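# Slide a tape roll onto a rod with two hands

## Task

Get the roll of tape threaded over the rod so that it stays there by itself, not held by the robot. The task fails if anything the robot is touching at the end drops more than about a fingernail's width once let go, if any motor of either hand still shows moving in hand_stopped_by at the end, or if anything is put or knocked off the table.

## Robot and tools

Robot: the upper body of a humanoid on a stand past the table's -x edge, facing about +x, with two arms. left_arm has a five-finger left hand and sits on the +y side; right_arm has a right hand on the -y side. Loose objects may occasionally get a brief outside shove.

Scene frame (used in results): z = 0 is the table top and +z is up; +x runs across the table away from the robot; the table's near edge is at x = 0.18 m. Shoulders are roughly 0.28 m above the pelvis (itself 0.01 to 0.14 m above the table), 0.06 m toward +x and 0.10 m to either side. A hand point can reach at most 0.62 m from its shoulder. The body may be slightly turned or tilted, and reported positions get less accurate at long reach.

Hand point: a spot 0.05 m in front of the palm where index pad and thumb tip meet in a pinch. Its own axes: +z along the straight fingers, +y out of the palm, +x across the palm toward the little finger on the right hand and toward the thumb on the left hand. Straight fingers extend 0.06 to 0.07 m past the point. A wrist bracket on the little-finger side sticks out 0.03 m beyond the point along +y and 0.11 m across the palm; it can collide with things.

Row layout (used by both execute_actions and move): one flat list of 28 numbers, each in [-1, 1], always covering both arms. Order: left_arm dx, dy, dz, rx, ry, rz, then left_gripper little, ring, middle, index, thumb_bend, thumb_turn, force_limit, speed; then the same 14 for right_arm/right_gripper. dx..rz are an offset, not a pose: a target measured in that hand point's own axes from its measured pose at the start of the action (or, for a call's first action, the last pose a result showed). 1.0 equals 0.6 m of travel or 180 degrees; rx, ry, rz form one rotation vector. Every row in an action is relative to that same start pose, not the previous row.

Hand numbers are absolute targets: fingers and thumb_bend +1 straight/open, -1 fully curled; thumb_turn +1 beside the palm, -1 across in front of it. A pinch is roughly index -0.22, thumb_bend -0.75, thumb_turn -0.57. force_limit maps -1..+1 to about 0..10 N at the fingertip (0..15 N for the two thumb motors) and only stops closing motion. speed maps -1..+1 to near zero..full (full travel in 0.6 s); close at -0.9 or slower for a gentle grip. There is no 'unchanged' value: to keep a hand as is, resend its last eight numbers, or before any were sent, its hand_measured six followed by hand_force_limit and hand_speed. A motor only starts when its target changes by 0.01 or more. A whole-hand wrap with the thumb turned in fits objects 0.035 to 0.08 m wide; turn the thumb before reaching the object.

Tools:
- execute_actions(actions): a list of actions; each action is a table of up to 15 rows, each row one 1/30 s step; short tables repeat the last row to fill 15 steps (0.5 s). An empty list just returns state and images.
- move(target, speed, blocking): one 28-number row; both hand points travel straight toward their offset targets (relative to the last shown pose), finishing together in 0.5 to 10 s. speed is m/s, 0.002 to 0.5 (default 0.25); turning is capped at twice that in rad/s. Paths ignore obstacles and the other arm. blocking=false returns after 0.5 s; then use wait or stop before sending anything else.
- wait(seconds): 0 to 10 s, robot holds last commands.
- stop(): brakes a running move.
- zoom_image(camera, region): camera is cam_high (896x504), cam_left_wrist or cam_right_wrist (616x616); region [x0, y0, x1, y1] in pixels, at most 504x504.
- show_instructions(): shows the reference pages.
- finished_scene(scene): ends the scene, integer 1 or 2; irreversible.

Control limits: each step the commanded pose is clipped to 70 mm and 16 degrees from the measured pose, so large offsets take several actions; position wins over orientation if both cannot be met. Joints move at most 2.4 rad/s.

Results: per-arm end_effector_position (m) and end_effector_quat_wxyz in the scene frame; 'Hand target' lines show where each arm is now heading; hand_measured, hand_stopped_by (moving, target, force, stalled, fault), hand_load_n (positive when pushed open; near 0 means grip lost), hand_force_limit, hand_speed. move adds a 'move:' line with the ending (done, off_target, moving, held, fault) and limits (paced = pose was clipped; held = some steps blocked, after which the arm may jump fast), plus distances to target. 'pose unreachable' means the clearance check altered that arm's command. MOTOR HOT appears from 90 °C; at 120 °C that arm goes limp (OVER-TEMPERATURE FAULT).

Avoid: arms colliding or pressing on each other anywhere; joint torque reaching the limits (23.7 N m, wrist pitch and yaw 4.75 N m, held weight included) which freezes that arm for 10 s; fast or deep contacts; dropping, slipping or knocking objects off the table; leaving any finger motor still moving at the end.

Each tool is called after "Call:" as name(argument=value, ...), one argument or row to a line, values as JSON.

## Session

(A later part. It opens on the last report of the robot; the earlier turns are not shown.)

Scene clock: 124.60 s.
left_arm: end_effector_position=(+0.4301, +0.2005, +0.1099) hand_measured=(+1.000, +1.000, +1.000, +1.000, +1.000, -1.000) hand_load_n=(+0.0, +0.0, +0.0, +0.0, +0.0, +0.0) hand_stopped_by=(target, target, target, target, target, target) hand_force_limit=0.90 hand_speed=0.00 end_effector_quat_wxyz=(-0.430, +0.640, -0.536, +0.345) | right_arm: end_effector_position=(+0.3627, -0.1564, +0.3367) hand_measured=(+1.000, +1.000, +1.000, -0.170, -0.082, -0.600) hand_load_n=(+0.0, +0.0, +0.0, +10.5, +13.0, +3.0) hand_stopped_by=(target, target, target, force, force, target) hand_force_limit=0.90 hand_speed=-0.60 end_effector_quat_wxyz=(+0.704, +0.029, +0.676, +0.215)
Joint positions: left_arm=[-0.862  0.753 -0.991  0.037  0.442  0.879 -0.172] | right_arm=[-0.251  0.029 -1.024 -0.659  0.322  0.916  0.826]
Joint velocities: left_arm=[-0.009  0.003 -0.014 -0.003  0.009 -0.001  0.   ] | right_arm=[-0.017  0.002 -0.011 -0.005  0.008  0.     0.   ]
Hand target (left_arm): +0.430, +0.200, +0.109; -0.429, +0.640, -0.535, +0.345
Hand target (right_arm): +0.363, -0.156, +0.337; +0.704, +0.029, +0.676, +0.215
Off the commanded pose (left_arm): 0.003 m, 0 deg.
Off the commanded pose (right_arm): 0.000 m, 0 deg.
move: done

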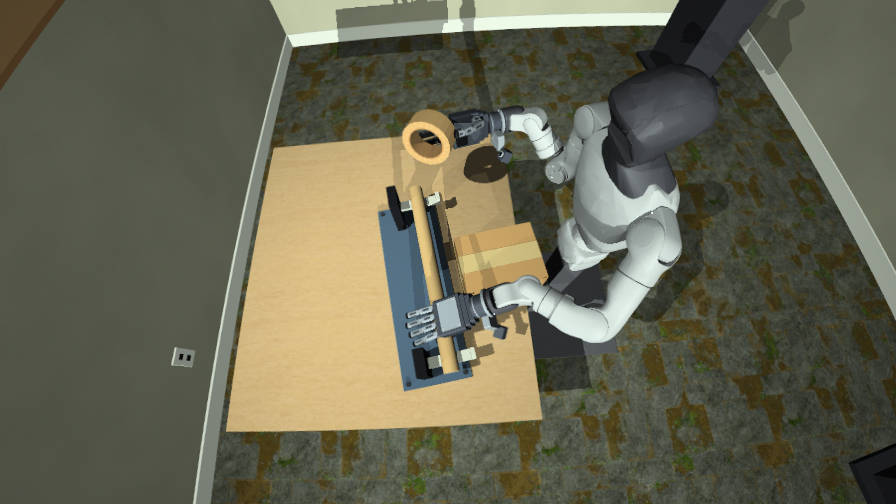

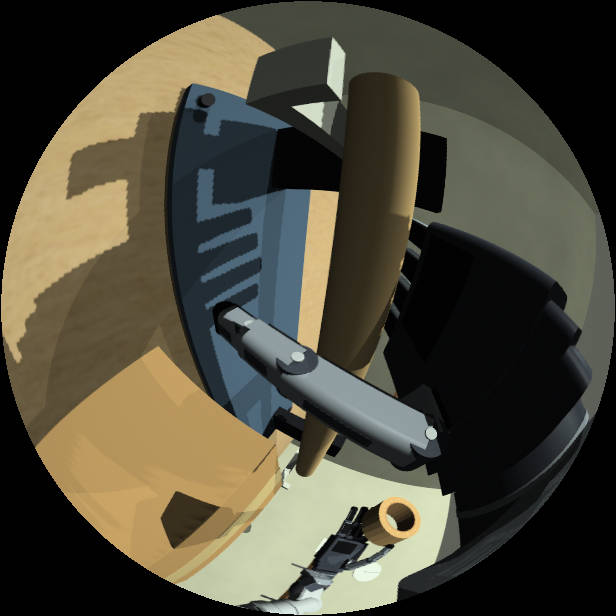

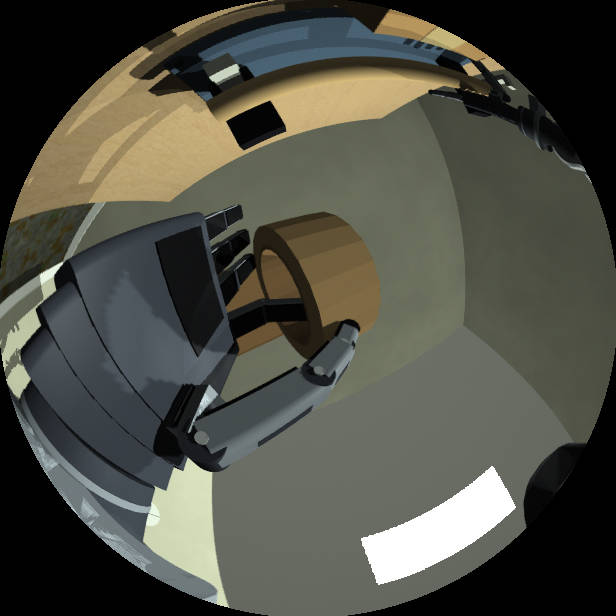

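Call:
move(
  target=[0,0.016,0.008,0,-0.02,-0.009,1,1,1,1,1,-1,0.9,0,0,0,0,0,0,0,1,1,1,-0.5,-0.5,-0.6,0.9,-0.6],
  speed=0.04,
)

Call:
move(
  target=[0,0,0,0,0,0,-1,-1,-1,-1,-0.9,-1,0.9,0,0,0,0,0,0,0,1,1,1,-0.5,-0.5,-0.6,0.9,-0.6],
)

Call:
move(
  target=[0,-0.16,-0.07,0,0,0,-1,-1,-1,-1,-0.9,-1,0.9,0,0,0,0,0,0,0,1,1,1,-0.5,-0.5,-0.6,0.9,-0.6],
  speed=0.08,
)

Scene clock: 130.43 s.
left_arm: end_effector_position=(+0.4327, +0.2016, +0.1039) hand_measured=(+1.000, +1.000, +1.000, +1.000, +1.000, -1.000) hand_load_n=(+0.0, +0.0, +0.0, +0.0, +0.0, +0.0) hand_stopped_by=(target, target, target, target, target, target) hand_force_limit=0.90 hand_speed=0.00 end_effector_quat_wxyz=(-0.445, +0.655, -0.510, +0.335) | right_arm: end_effector_position=(+0.3627, -0.1564, +0.3367) hand_measured=(+1.000, +1.000, +1.000, -0.170, -0.082, -0.600) hand_load_n=(+0.0, +0.0, +0.0, +10.5, +13.0, +3.0) hand_stopped_by=(target, target, target, force, force, target) hand_force_limit=0.90 hand_speed=-0.60 end_effector_quat_wxyz=(+0.704, +0.029, +0.676, +0.215)
Joint positions: left_arm=[-0.858  0.682 -0.995  0.079  0.449  0.963 -0.132] | right_arm=[-0.251  0.029 -1.024 -0.659  0.322  0.916  0.826]
Joint velocities: left_arm=[-0.008 -0.012  0.008  0.006 -0.005  0.     0.001] | right_arm=[ 0.    -0.005 -0.017 -0.005  0.006  0.     0.   ]
Hand target (left_arm): +0.429, +0.202, +0.098; -0.442, +0.658, -0.513, +0.329
Hand target (right_arm): +0.363, -0.156, +0.337; +0.704, +0.029, +0.676, +0.215
Off the commanded pose (left_arm): 0.005 m, 1 deg.
Off the commanded pose (right_arm): 0.000 m, 0 deg.
move: off_target (left_arm)

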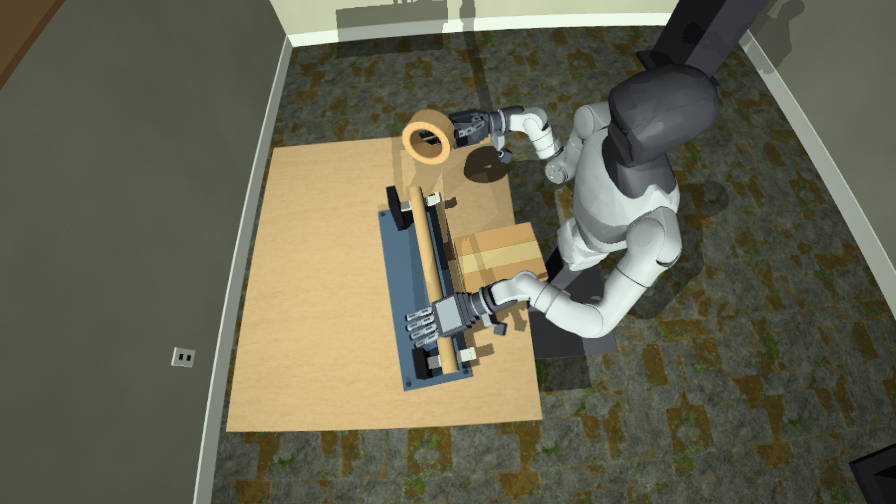

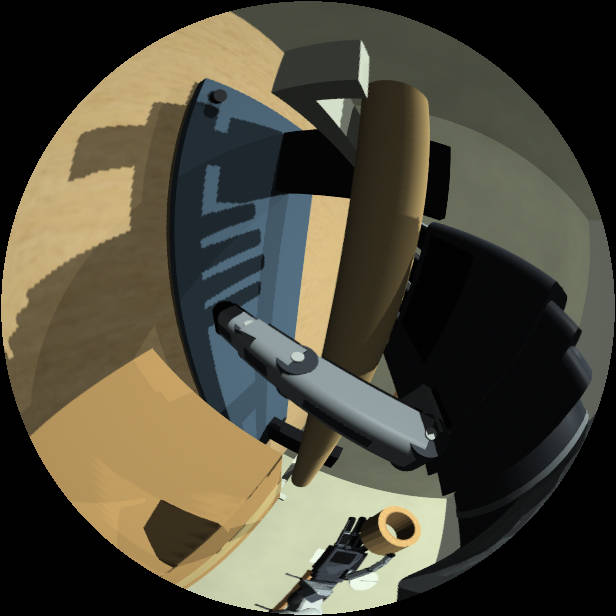

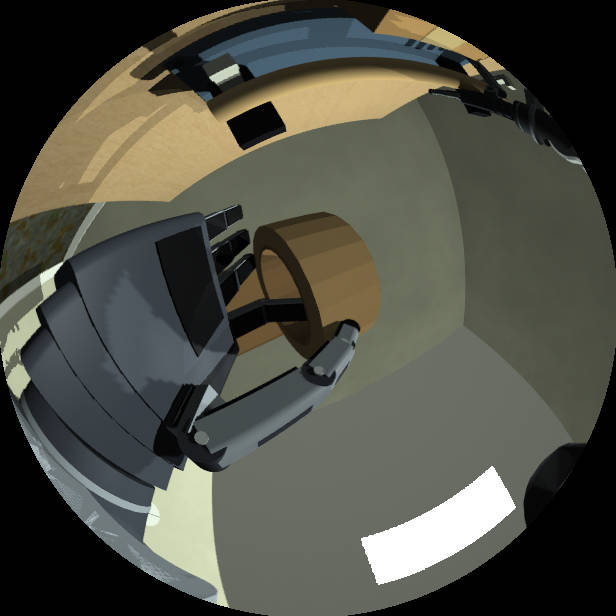

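Scene clock: 131.83 s.
left_arm: end_effector_position=(+0.4330, +0.1998, +0.1044) hand_measured=(-0.846, -0.834, -0.578, -0.836, -0.038, -1.000) hand_load_n=(+11.0, +11.0, +11.0, +13.0, +15.5, +3.5) hand_stopped_by=(force, force, force, force, force, target) hand_force_limit=0.90 hand_speed=0.00 end_effector_quat_wxyz=(-0.443, +0.656, -0.510, +0.337) | right_arm: end_effector_position=(+0.3627, -0.1564, +0.3367) hand_measured=(+1.000, +1.000, +1.000, -0.170, -0.082, -0.600) hand_load_n=(+0.0, +0.0, +0.0, +10.5, +13.0, +3.0) hand_stopped_by=(target, target, target, force, force, target) hand_force_limit=0.90 hand_speed=-0.60 end_effector_quat_wxyz=(+0.704, +0.029, +0.676, +0.215)
Joint positions: left_arm=[-0.859  0.681 -0.993  0.077  0.447  0.96  -0.133] | right_arm=[-0.251  0.029 -1.024 -0.659  0.322  0.916  0.826]
Joint velocities: left_arm=[ 0.    -0.005  0.009 -0.008 -0.018  0.     0.   ] | right_arm=[-0.002  0.018 -0.014  0.002  0.003  0.     0.   ]
Hand target (left_arm): +0.433, +0.202, +0.104; -0.445, +0.655, -0.510, +0.335
Hand target (right_arm): +0.363, -0.156, +0.337; +0.704, +0.029, +0.676, +0.215
Off the commanded pose (left_arm): 0.002 m, 0 deg.
Off the commanded pose (right_arm): 0.000 m, 0 deg.
move: done

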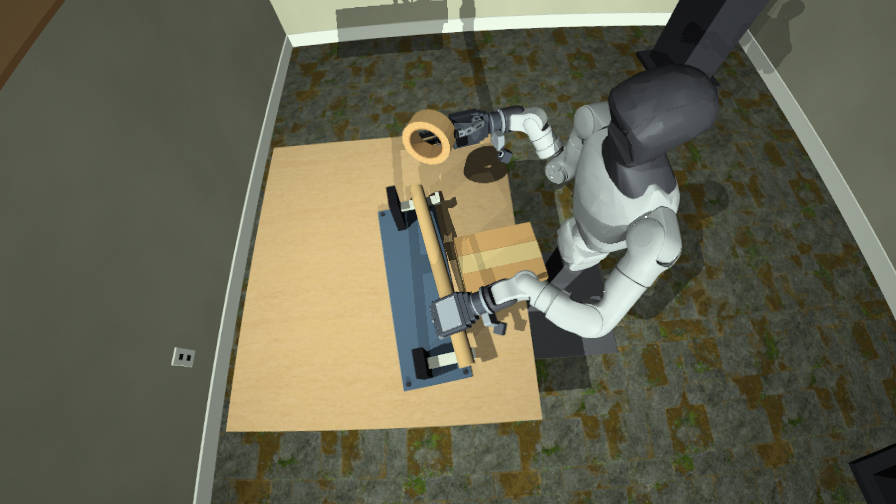

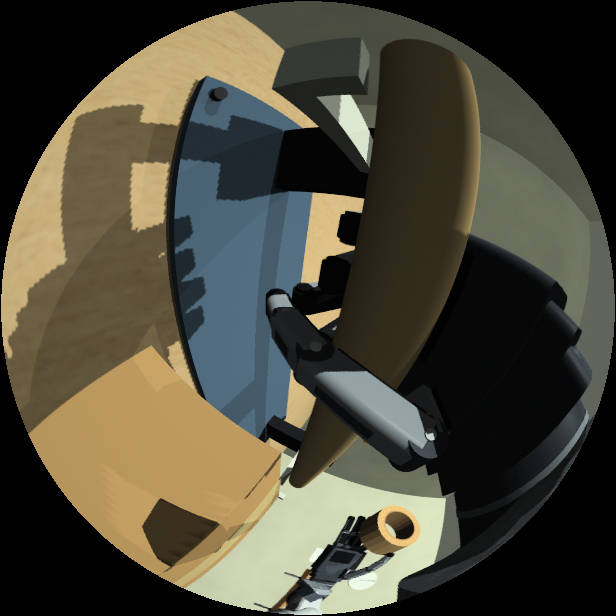

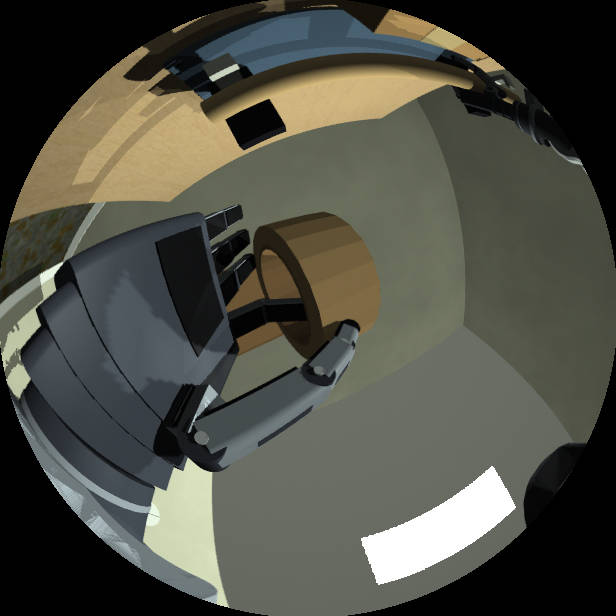

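Scene clock: 133.60 s.
left_arm: end_effector_position=(+0.4348, +0.1920, +0.2110) hand_measured=(-0.846, -0.834, -0.578, -0.836, -0.038, -1.000) hand_load_n=(+10.5, +11.0, +11.0, +13.0, +15.5, +3.0) hand_stopped_by=(force, force, force, force, force, target) hand_force_limit=0.90 hand_speed=0.00 end_effector_quat_wxyz=(-0.439, +0.654, -0.511, +0.345) | right_arm: end_effector_position=(+0.3627, -0.1564, +0.3367) hand_measured=(+1.000, +1.000, +1.000, -0.170, -0.082, -0.600) hand_load_n=(+0.0, +0.0, +0.0, +10.5, +13.0, +3.0) hand_stopped_by=(target, target, target, force, force, target) hand_force_limit=0.90 hand_speed=-0.60 end_effector_quat_wxyz=(+0.704, +0.029, +0.676, +0.215)
Joint positions: left_arm=[-1.15   0.873 -1.032 -0.265  0.471  1.199 -0.534] | right_arm=[-0.251  0.029 -1.024 -0.659  0.322  0.916  0.826]
Joint velocities: left_arm=[ 0.015  0.002  0.003  0.006 -0.003  0.     0.   ] | right_arm=[ 0.     0.009 -0.003 -0.015 -0.008  0.     0.   ]
Hand target (left_arm): +0.434, +0.193, +0.210; -0.438, +0.654, -0.512, +0.343
Hand target (right_arm): +0.363, -0.156, +0.337; +0.704, +0.029, +0.676, +0.215
Off the commanded pose (left_arm): 0.007 m, 1 deg.
Off the commanded pose (right_arm): 0.000 m, 0 deg.
move: off_target (left_arm)

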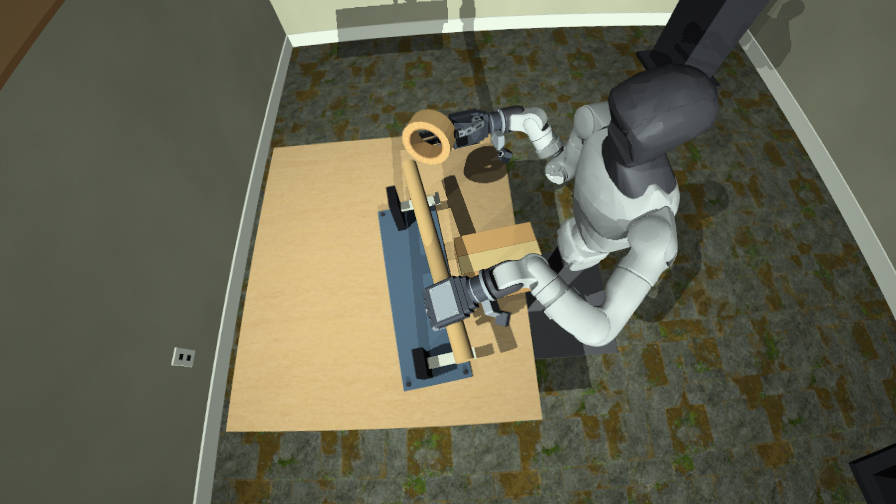

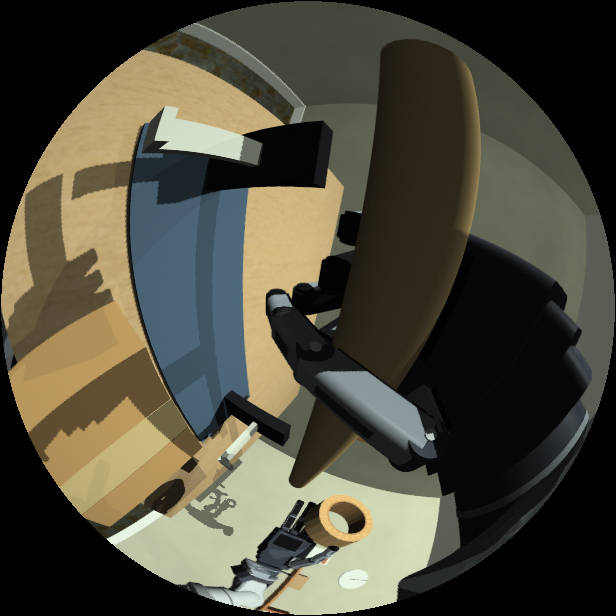

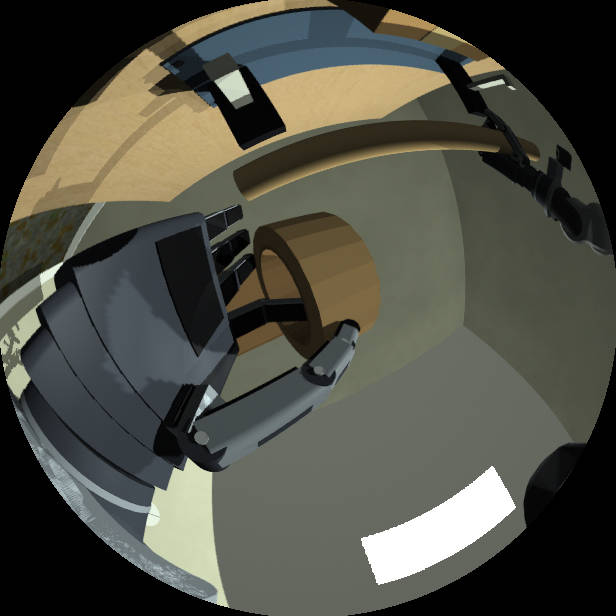

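Call:
move(
  target=[-0.15,-0.06,-0.02,0,0.075,-0.04,-1,-1,-1,-1,-0.9,-1,0.9,0,0.04,-0.07,0.02,-0.105,0.08,-0.15,1,1,1,-0.5,-0.5,-0.6,0.9,-0.6],
  speed=0.08,
)

Call:
zoom_image(
  camera="cam_high",
  region=[360,70,540,220],
)

Scene clock: 146.00 s.
left_arm: end_effector_position=(+0.4224, +0.2789, +0.2570) hand_measured=(-0.846, -0.834, -0.578, -0.836, -0.038, -1.000) hand_load_n=(+9.0, +10.0, +11.0, +13.5, +15.5, +4.0) hand_stopped_by=(force, force, force, force, force, target) hand_force_limit=0.90 hand_speed=0.00 end_effector_quat_wxyz=(-0.361, +0.633, -0.517, +0.449) | right_arm: end_effector_position=(+0.3835, -0.1810, +0.2995) hand_measured=(+1.000, +1.000, +1.000, -0.170, -0.082, -0.600) hand_load_n=(+0.0, +0.0, +0.0, +11.5, +12.0, +3.0) hand_stopped_by=(target, target, target, force, force, target) hand_force_limit=0.90 hand_speed=-0.60 end_effector_quat_wxyz=(+0.640, -0.271, +0.700, +0.165)
Joint positions: left_arm=[-0.857  1.285 -0.512  0.069  0.048  0.227 -0.437] | right_arm=[-0.326 -0.65  -0.801  0.214  0.212  0.298  1.251]
Joint velocities: left_arm=[-0.012  0.017  0.008  0.     0.    -0.01   0.   ] | right_arm=[-0.006 -0.018  0.008  0.     0.006 -0.003  0.   ]
Hand target (left_arm): +0.422, +0.279, +0.256; -0.358, +0.635, -0.517, +0.448
Hand target (right_arm): +0.383, -0.181, +0.299; +0.639, -0.273, +0.700, +0.165
Off the commanded pose (left_arm): 0.011 m, 1 deg.
Off the commanded pose (right_arm): 0.003 m, 1 deg.
move: off_target (left_arm)

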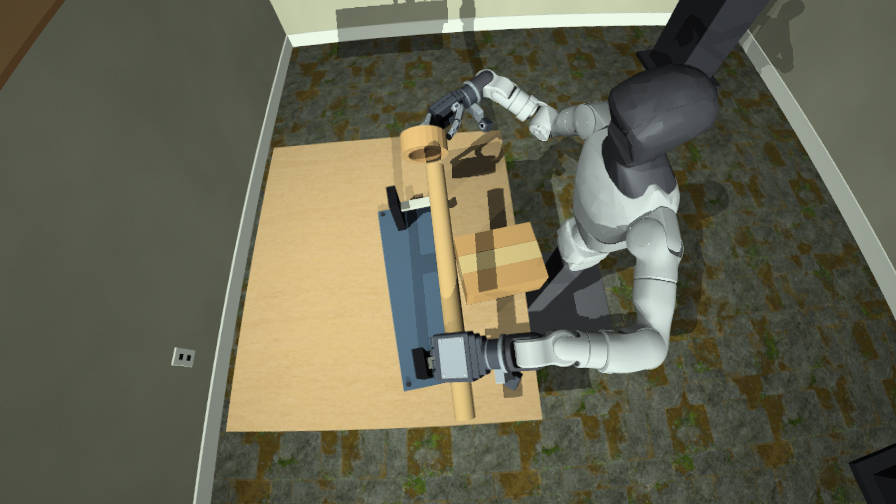

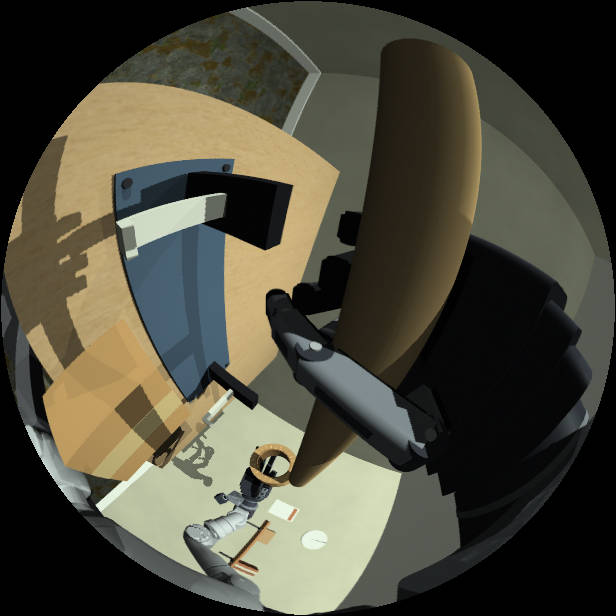

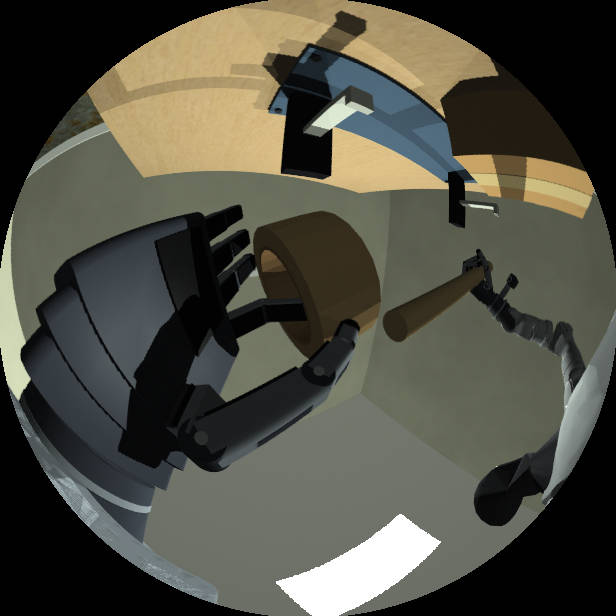

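Region (360, 70, 540, 220) of cam_high's 896x504 image, scaled by 2.800, with more detail than that image has.

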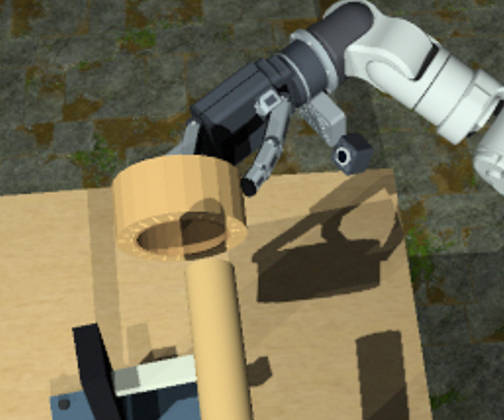

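Call:
move(
  target=[0,0,0,0,0,0,-1,-1,-1,-1,-0.9,-1,0.9,0,-0.065,0.005,-0.03,0,0,0,1,1,1,-0.5,-0.5,-0.6,0.9,-0.6],
  speed=0.05,
)

Call:
zoom_image(
  camera="cam_high",
  region=[360,70,540,220],
)

Call:
zoom_image(
  camera="cam_left_wrist",
  region=[220,400,380,540],
)

Scene clock: 153.07 s.
left_arm: end_effector_position=(+0.4224, +0.2788, +0.2570) hand_measured=(-0.846, -0.834, -0.578, -0.836, -0.038, -1.000) hand_load_n=(+9.0, +10.0, +11.0, +13.5, +15.5, +4.0) hand_stopped_by=(force, force, force, force, force, target) hand_force_limit=0.90 hand_speed=0.00 end_effector_quat_wxyz=(-0.361, +0.633, -0.517, +0.449) | right_arm: end_effector_position=(+0.3701, -0.1813, +0.3393) hand_measured=(+1.000, +1.000, +1.000, -0.170, -0.082, -0.600) hand_load_n=(+0.0, +0.0, +0.0, +12.0, +12.0, +3.0) hand_stopped_by=(target, target, target, force, force, target) hand_force_limit=0.90 hand_speed=-0.60 end_effector_quat_wxyz=(+0.639, -0.273, +0.700, +0.164)
Joint positions: left_arm=[-0.857  1.285 -0.512  0.069  0.048  0.226 -0.437] | right_arm=[-0.307 -0.721 -0.872  0.017  0.254  0.544  1.269]
Joint velocities: left_arm=[ 0.003 -0.003  0.002  0.     0.009  0.     0.   ] | right_arm=[0.003 0.    0.008 0.011 0.    0.002 0.003]
Hand target (left_arm): +0.422, +0.279, +0.257; -0.361, +0.633, -0.517, +0.449
Hand target (right_arm): +0.369, -0.181, +0.340; +0.639, -0.273, +0.700, +0.166
Off the commanded pose (left_arm): 0.000 m, 0 deg.
Off the commanded pose (right_arm): 0.002 m, 0 deg.
move: done

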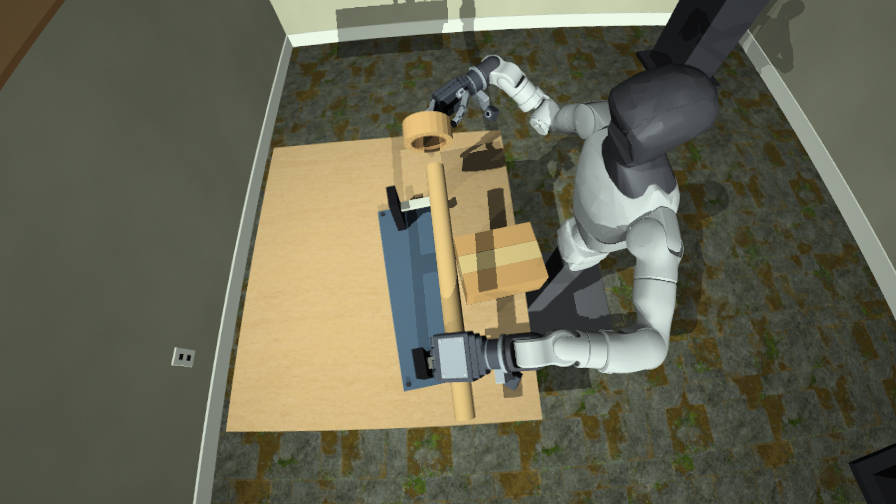

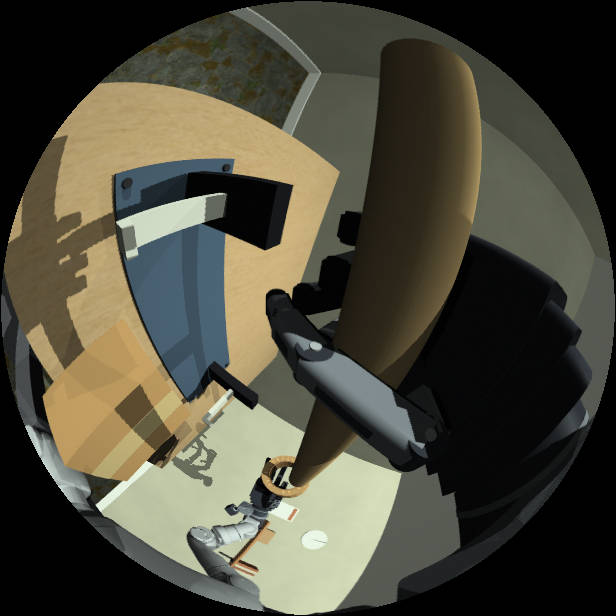

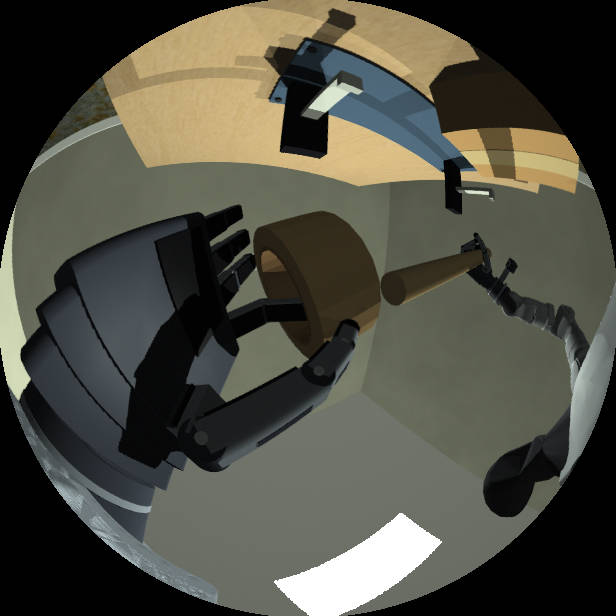

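Region (360, 70, 540, 220) of cam_high's 896x504 image, scaled by 2.800, with more detail than that image has.

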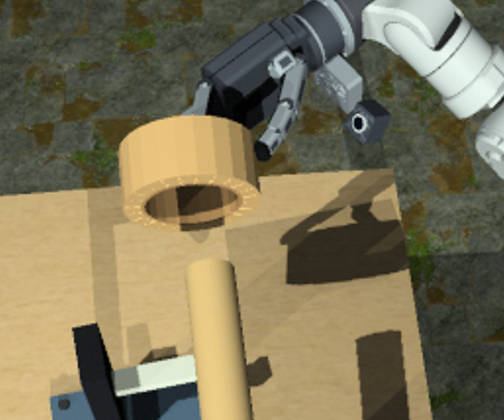

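Region (220, 400, 380, 540) of cam_left_wrist's 616x616 image, scaled by 3.150, with more detail than that image has; it fills the top 441 rows of this view, and the rest is white.

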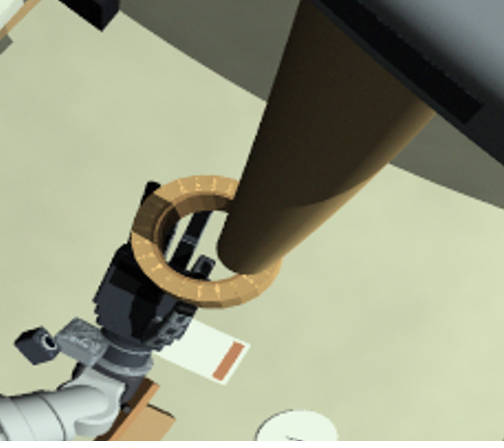

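Call:
move(
  target=[0,0,0,0,0,0,-1,-1,-1,-1,-0.9,-1,0.9,0,-0.008,0.045,0.026,0,0,0,1,1,1,-0.5,-0.5,-0.6,0.9,-0.6],
  speed=0.03,
)

Call:
zoom_image(
  camera="cam_high",
  region=[360,70,540,220],
)

Scene clock: 170.37 s.
left_arm: end_effector_position=(+0.4224, +0.2788, +0.2570) hand_measured=(-0.846, -0.834, -0.578, -0.836, -0.038, -1.000) hand_load_n=(+9.0, +10.0, +11.0, +13.5, +15.5, +4.0) hand_stopped_by=(force, force, force, force, force, target) hand_force_limit=0.90 hand_speed=0.00 end_effector_quat_wxyz=(-0.361, +0.633, -0.517, +0.449) | right_arm: end_effector_position=(+0.3674, -0.1501, +0.3403) hand_measured=(+1.000, +1.000, +1.000, -0.170, -0.082, -0.600) hand_load_n=(+0.0, +0.0, +0.0, +12.0, +12.0, +3.0) hand_stopped_by=(target, target, target, force, force, target) hand_force_limit=0.90 hand_speed=-0.60 end_effector_quat_wxyz=(+0.640, -0.274, +0.699, +0.166)
Joint positions: left_arm=[-0.857  1.285 -0.512  0.069  0.048  0.226 -0.437] | right_arm=[-0.295 -0.631 -0.837 -0.205  0.254  0.676  1.182]
Joint velocities: left_arm=[0.006 0.    0.009 0.003 0.    0.    0.   ] | right_arm=[-0.003 -0.008 -0.012 -0.011  0.008  0.001 -0.003]
Hand target (left_arm): +0.422, +0.279, +0.257; -0.361, +0.633, -0.517, +0.449
Hand target (right_arm): +0.368, -0.150, +0.339; +0.638, -0.273, +0.701, +0.165
Off the commanded pose (left_arm): 0.000 m, 0 deg.
Off the commanded pose (right_arm): 0.002 m, 0 deg.
move: done

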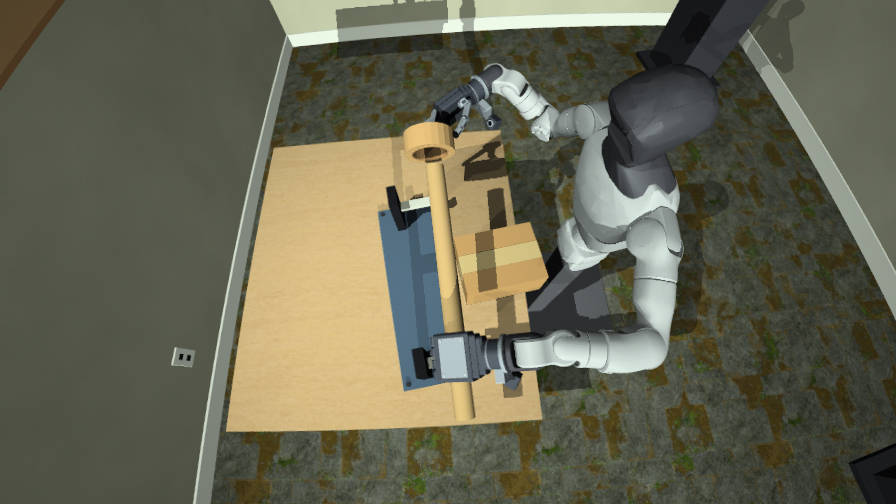

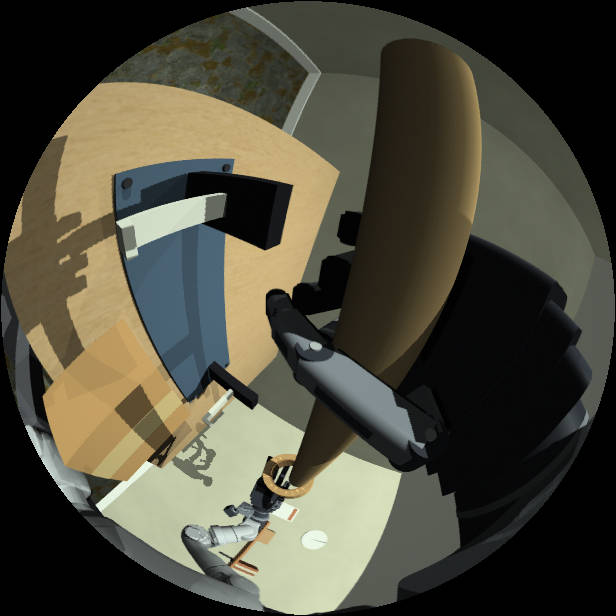

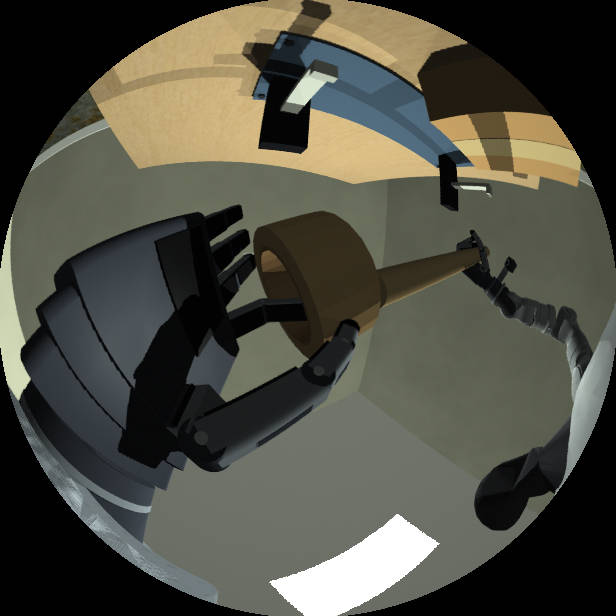

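Region (360, 70, 540, 220) of cam_high's 896x504 image, scaled by 2.800, with more detail than that image has.

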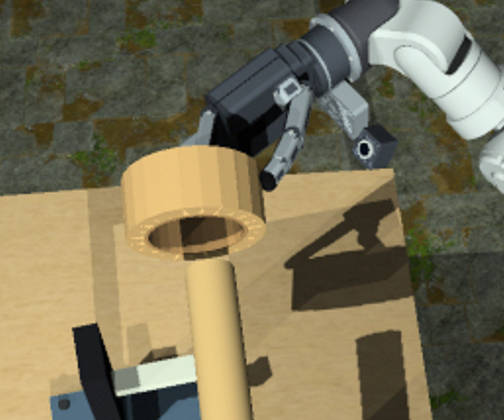

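Call:
move(
  target=[0,0,0,0,0,0,-1,-1,-1,-1,-0.9,-1,0.9,0,-0.02,0.05,0.018,0,0,0,1,1,1,-0.5,-0.5,-0.6,0.9,-0.6],
  speed=0.03,
)

Call:
zoom_image(
  camera="cam_high",
  region=[360,70,540,220],
)

Call:
zoom_image(
  camera="cam_left_wrist",
  region=[240,420,360,520],
)

Scene clock: 176.87 s.
left_arm: end_effector_position=(+0.4224, +0.2788, +0.2570) hand_measured=(-0.846, -0.834, -0.578, -0.836, -0.038, -1.000) hand_load_n=(+9.0, +10.0, +11.0, +13.5, +15.5, +4.0) hand_stopped_by=(force, force, force, force, force, target) hand_force_limit=0.90 hand_speed=0.00 end_effector_quat_wxyz=(-0.361, +0.633, -0.517, +0.449) | right_arm: end_effector_position=(+0.3596, -0.1183, +0.3469) hand_measured=(+1.000, +1.000, +1.000, -0.170, -0.082, -0.600) hand_load_n=(+0.0, +0.0, +0.0, +12.0, +12.0, +3.0) hand_stopped_by=(target, target, target, force, force, target) hand_force_limit=0.90 hand_speed=-0.60 end_effector_quat_wxyz=(+0.639, -0.274, +0.700, +0.166)
Joint positions: left_arm=[-0.857  1.285 -0.512  0.069  0.048  0.226 -0.437] | right_arm=[-0.297 -0.561 -0.804 -0.443  0.254  0.856  1.099]
Joint velocities: left_arm=[ 0.    -0.009 -0.002  0.002  0.     0.     0.   ] | right_arm=[-0.006 -0.002  0.006 -0.006  0.006  0.002 -0.001]
Hand target (left_arm): +0.422, +0.279, +0.257; -0.361, +0.633, -0.517, +0.449
Hand target (right_arm): +0.360, -0.117, +0.347; +0.639, -0.274, +0.699, +0.166
Off the commanded pose (left_arm): 0.000 m, 0 deg.
Off the commanded pose (right_arm): 0.001 m, 0 deg.
move: done

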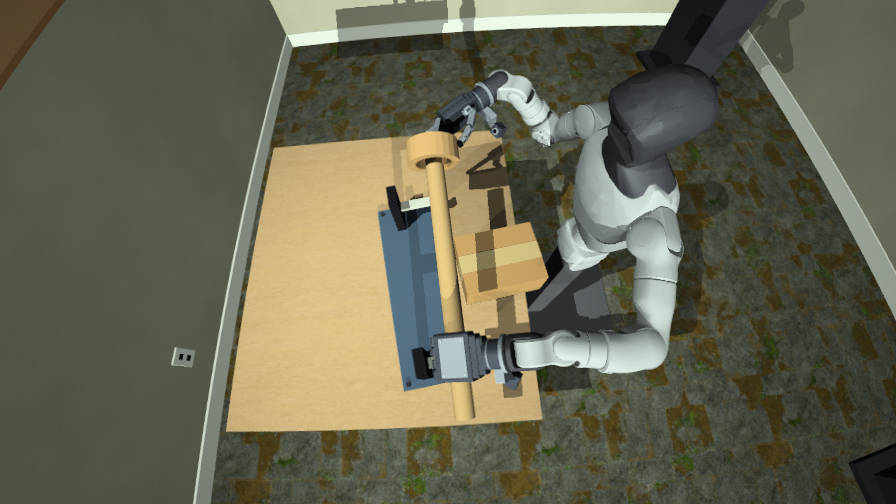

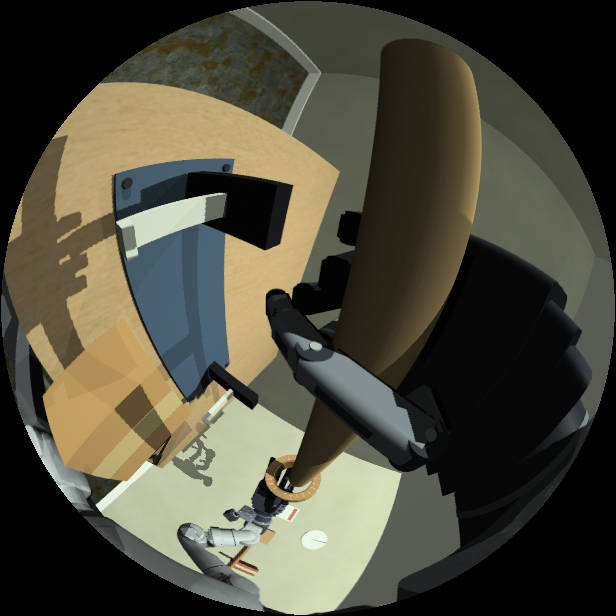

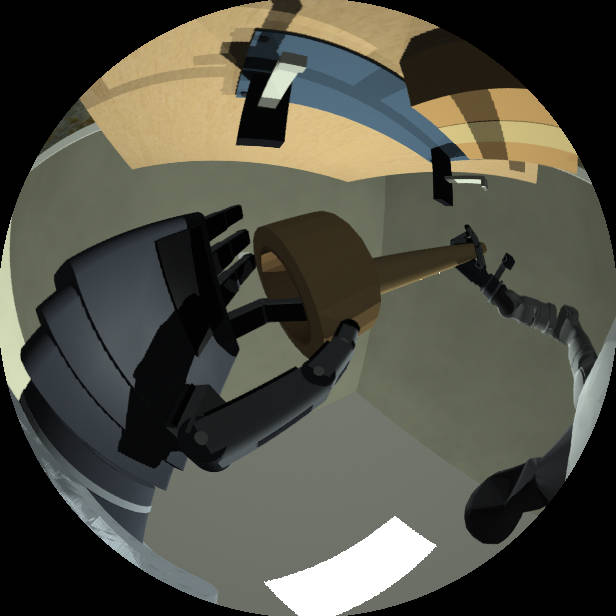

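Region (360, 70, 540, 220) of cam_high's 896x504 image, scaled by 2.800, with more detail than that image has.

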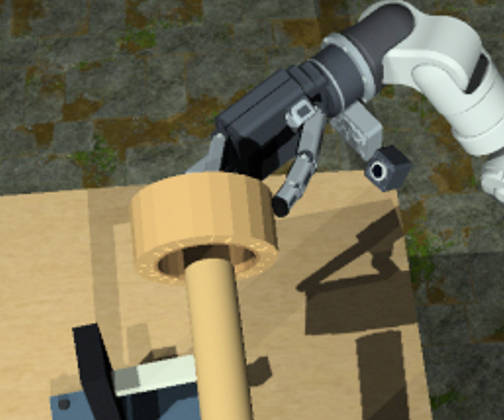

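Region (240, 420, 360, 520) of cam_left_wrist's 616x616 image, scaled by 4.200, with more detail than that image has.

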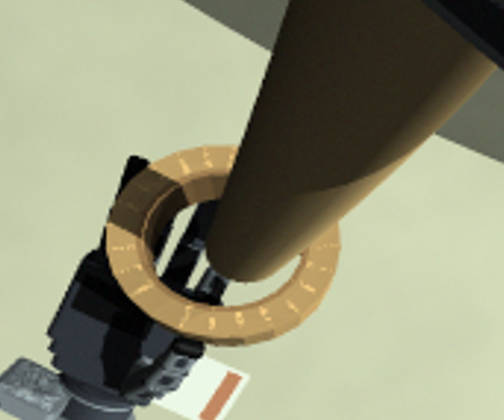

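Centered; advancing 4 cm along the rod.

Call:
move(
  target=[0,0,0,0,0,0,-1,-1,-1,-1,-0.9,-1,0.9,0,-0.007,0.066,0.028,0,0,0,1,1,1,-0.5,-0.5,-0.6,0.9,-0.6],
  speed=0.03,
)

Call:
zoom_image(
  camera="cam_high",
  region=[360,70,540,220],
)

Scene clock: 182.17 s.
left_arm: end_effector_position=(+0.4224, +0.2788, +0.2570) hand_measured=(-0.846, -0.834, -0.578, -0.836, -0.038, -1.000) hand_load_n=(+9.0, +10.0, +11.0, +13.5, +15.5, +4.0) hand_stopped_by=(force, force, force, force, force, target) hand_force_limit=0.90 hand_speed=0.00 end_effector_quat_wxyz=(-0.361, +0.633, -0.517, +0.449) | right_arm: end_effector_position=(+0.3509, -0.0762, +0.3454) hand_measured=(+1.000, +1.000, +1.000, -0.170, -0.082, -0.600) hand_load_n=(+0.0, +0.0, +0.0, +12.0, +12.0, +3.0) hand_stopped_by=(target, target, target, force, force, target) hand_force_limit=0.90 hand_speed=-0.60 end_effector_quat_wxyz=(+0.639, -0.274, +0.699, +0.168)
Joint positions: left_arm=[-0.857  1.285 -0.512  0.069  0.048  0.226 -0.437] | right_arm=[-0.297 -0.456 -0.707 -0.682  0.254  1.007  0.96 ]
Joint velocities: left_arm=[ 0.006 -0.002 -0.006  0.003  0.003  0.     0.   ] | right_arm=[ 0.02  -0.009 -0.006 -0.012  0.009  0.    -0.008]
Hand target (left_arm): +0.422, +0.279, +0.257; -0.361, +0.633, -0.517, +0.449
Hand target (right_arm): +0.351, -0.076, +0.345; +0.638, -0.273, +0.700, +0.167
Off the commanded pose (left_arm): 0.000 m, 0 deg.
Off the commanded pose (right_arm): 0.002 m, 0 deg.
move: done

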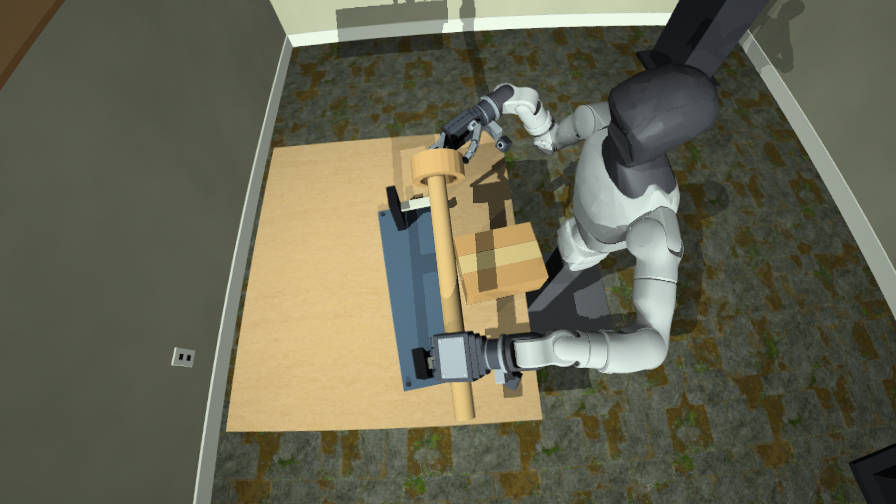

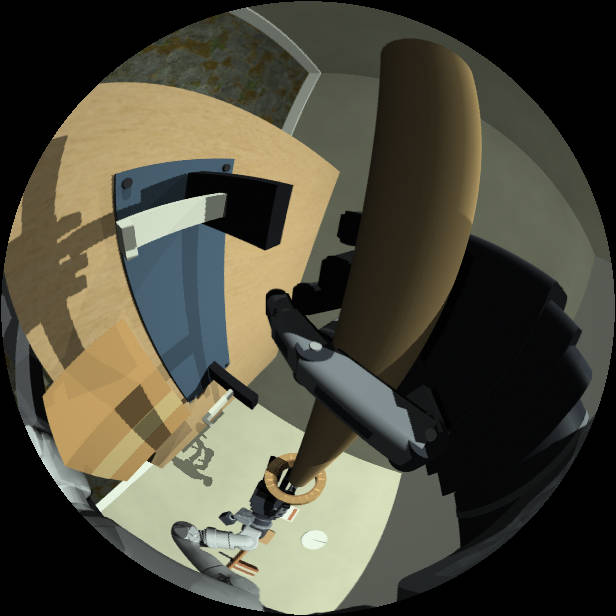

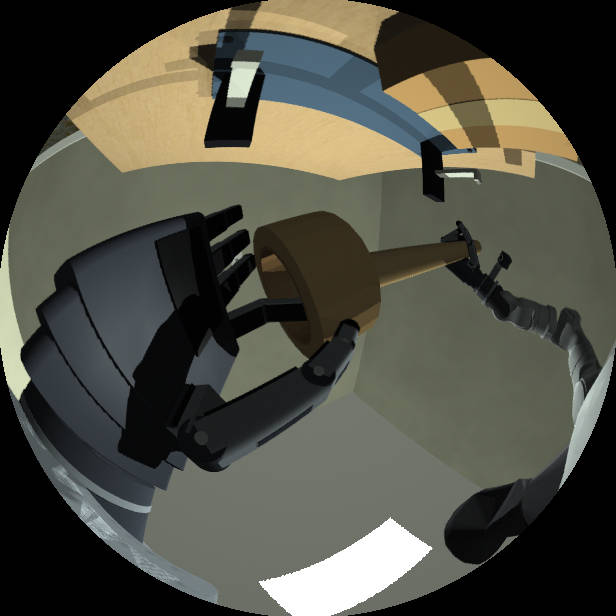

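Region (360, 70, 540, 220) of cam_high's 896x504 image, scaled by 2.800, with more detail than that image has.

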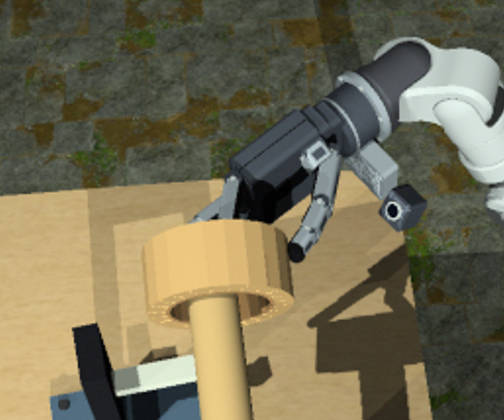

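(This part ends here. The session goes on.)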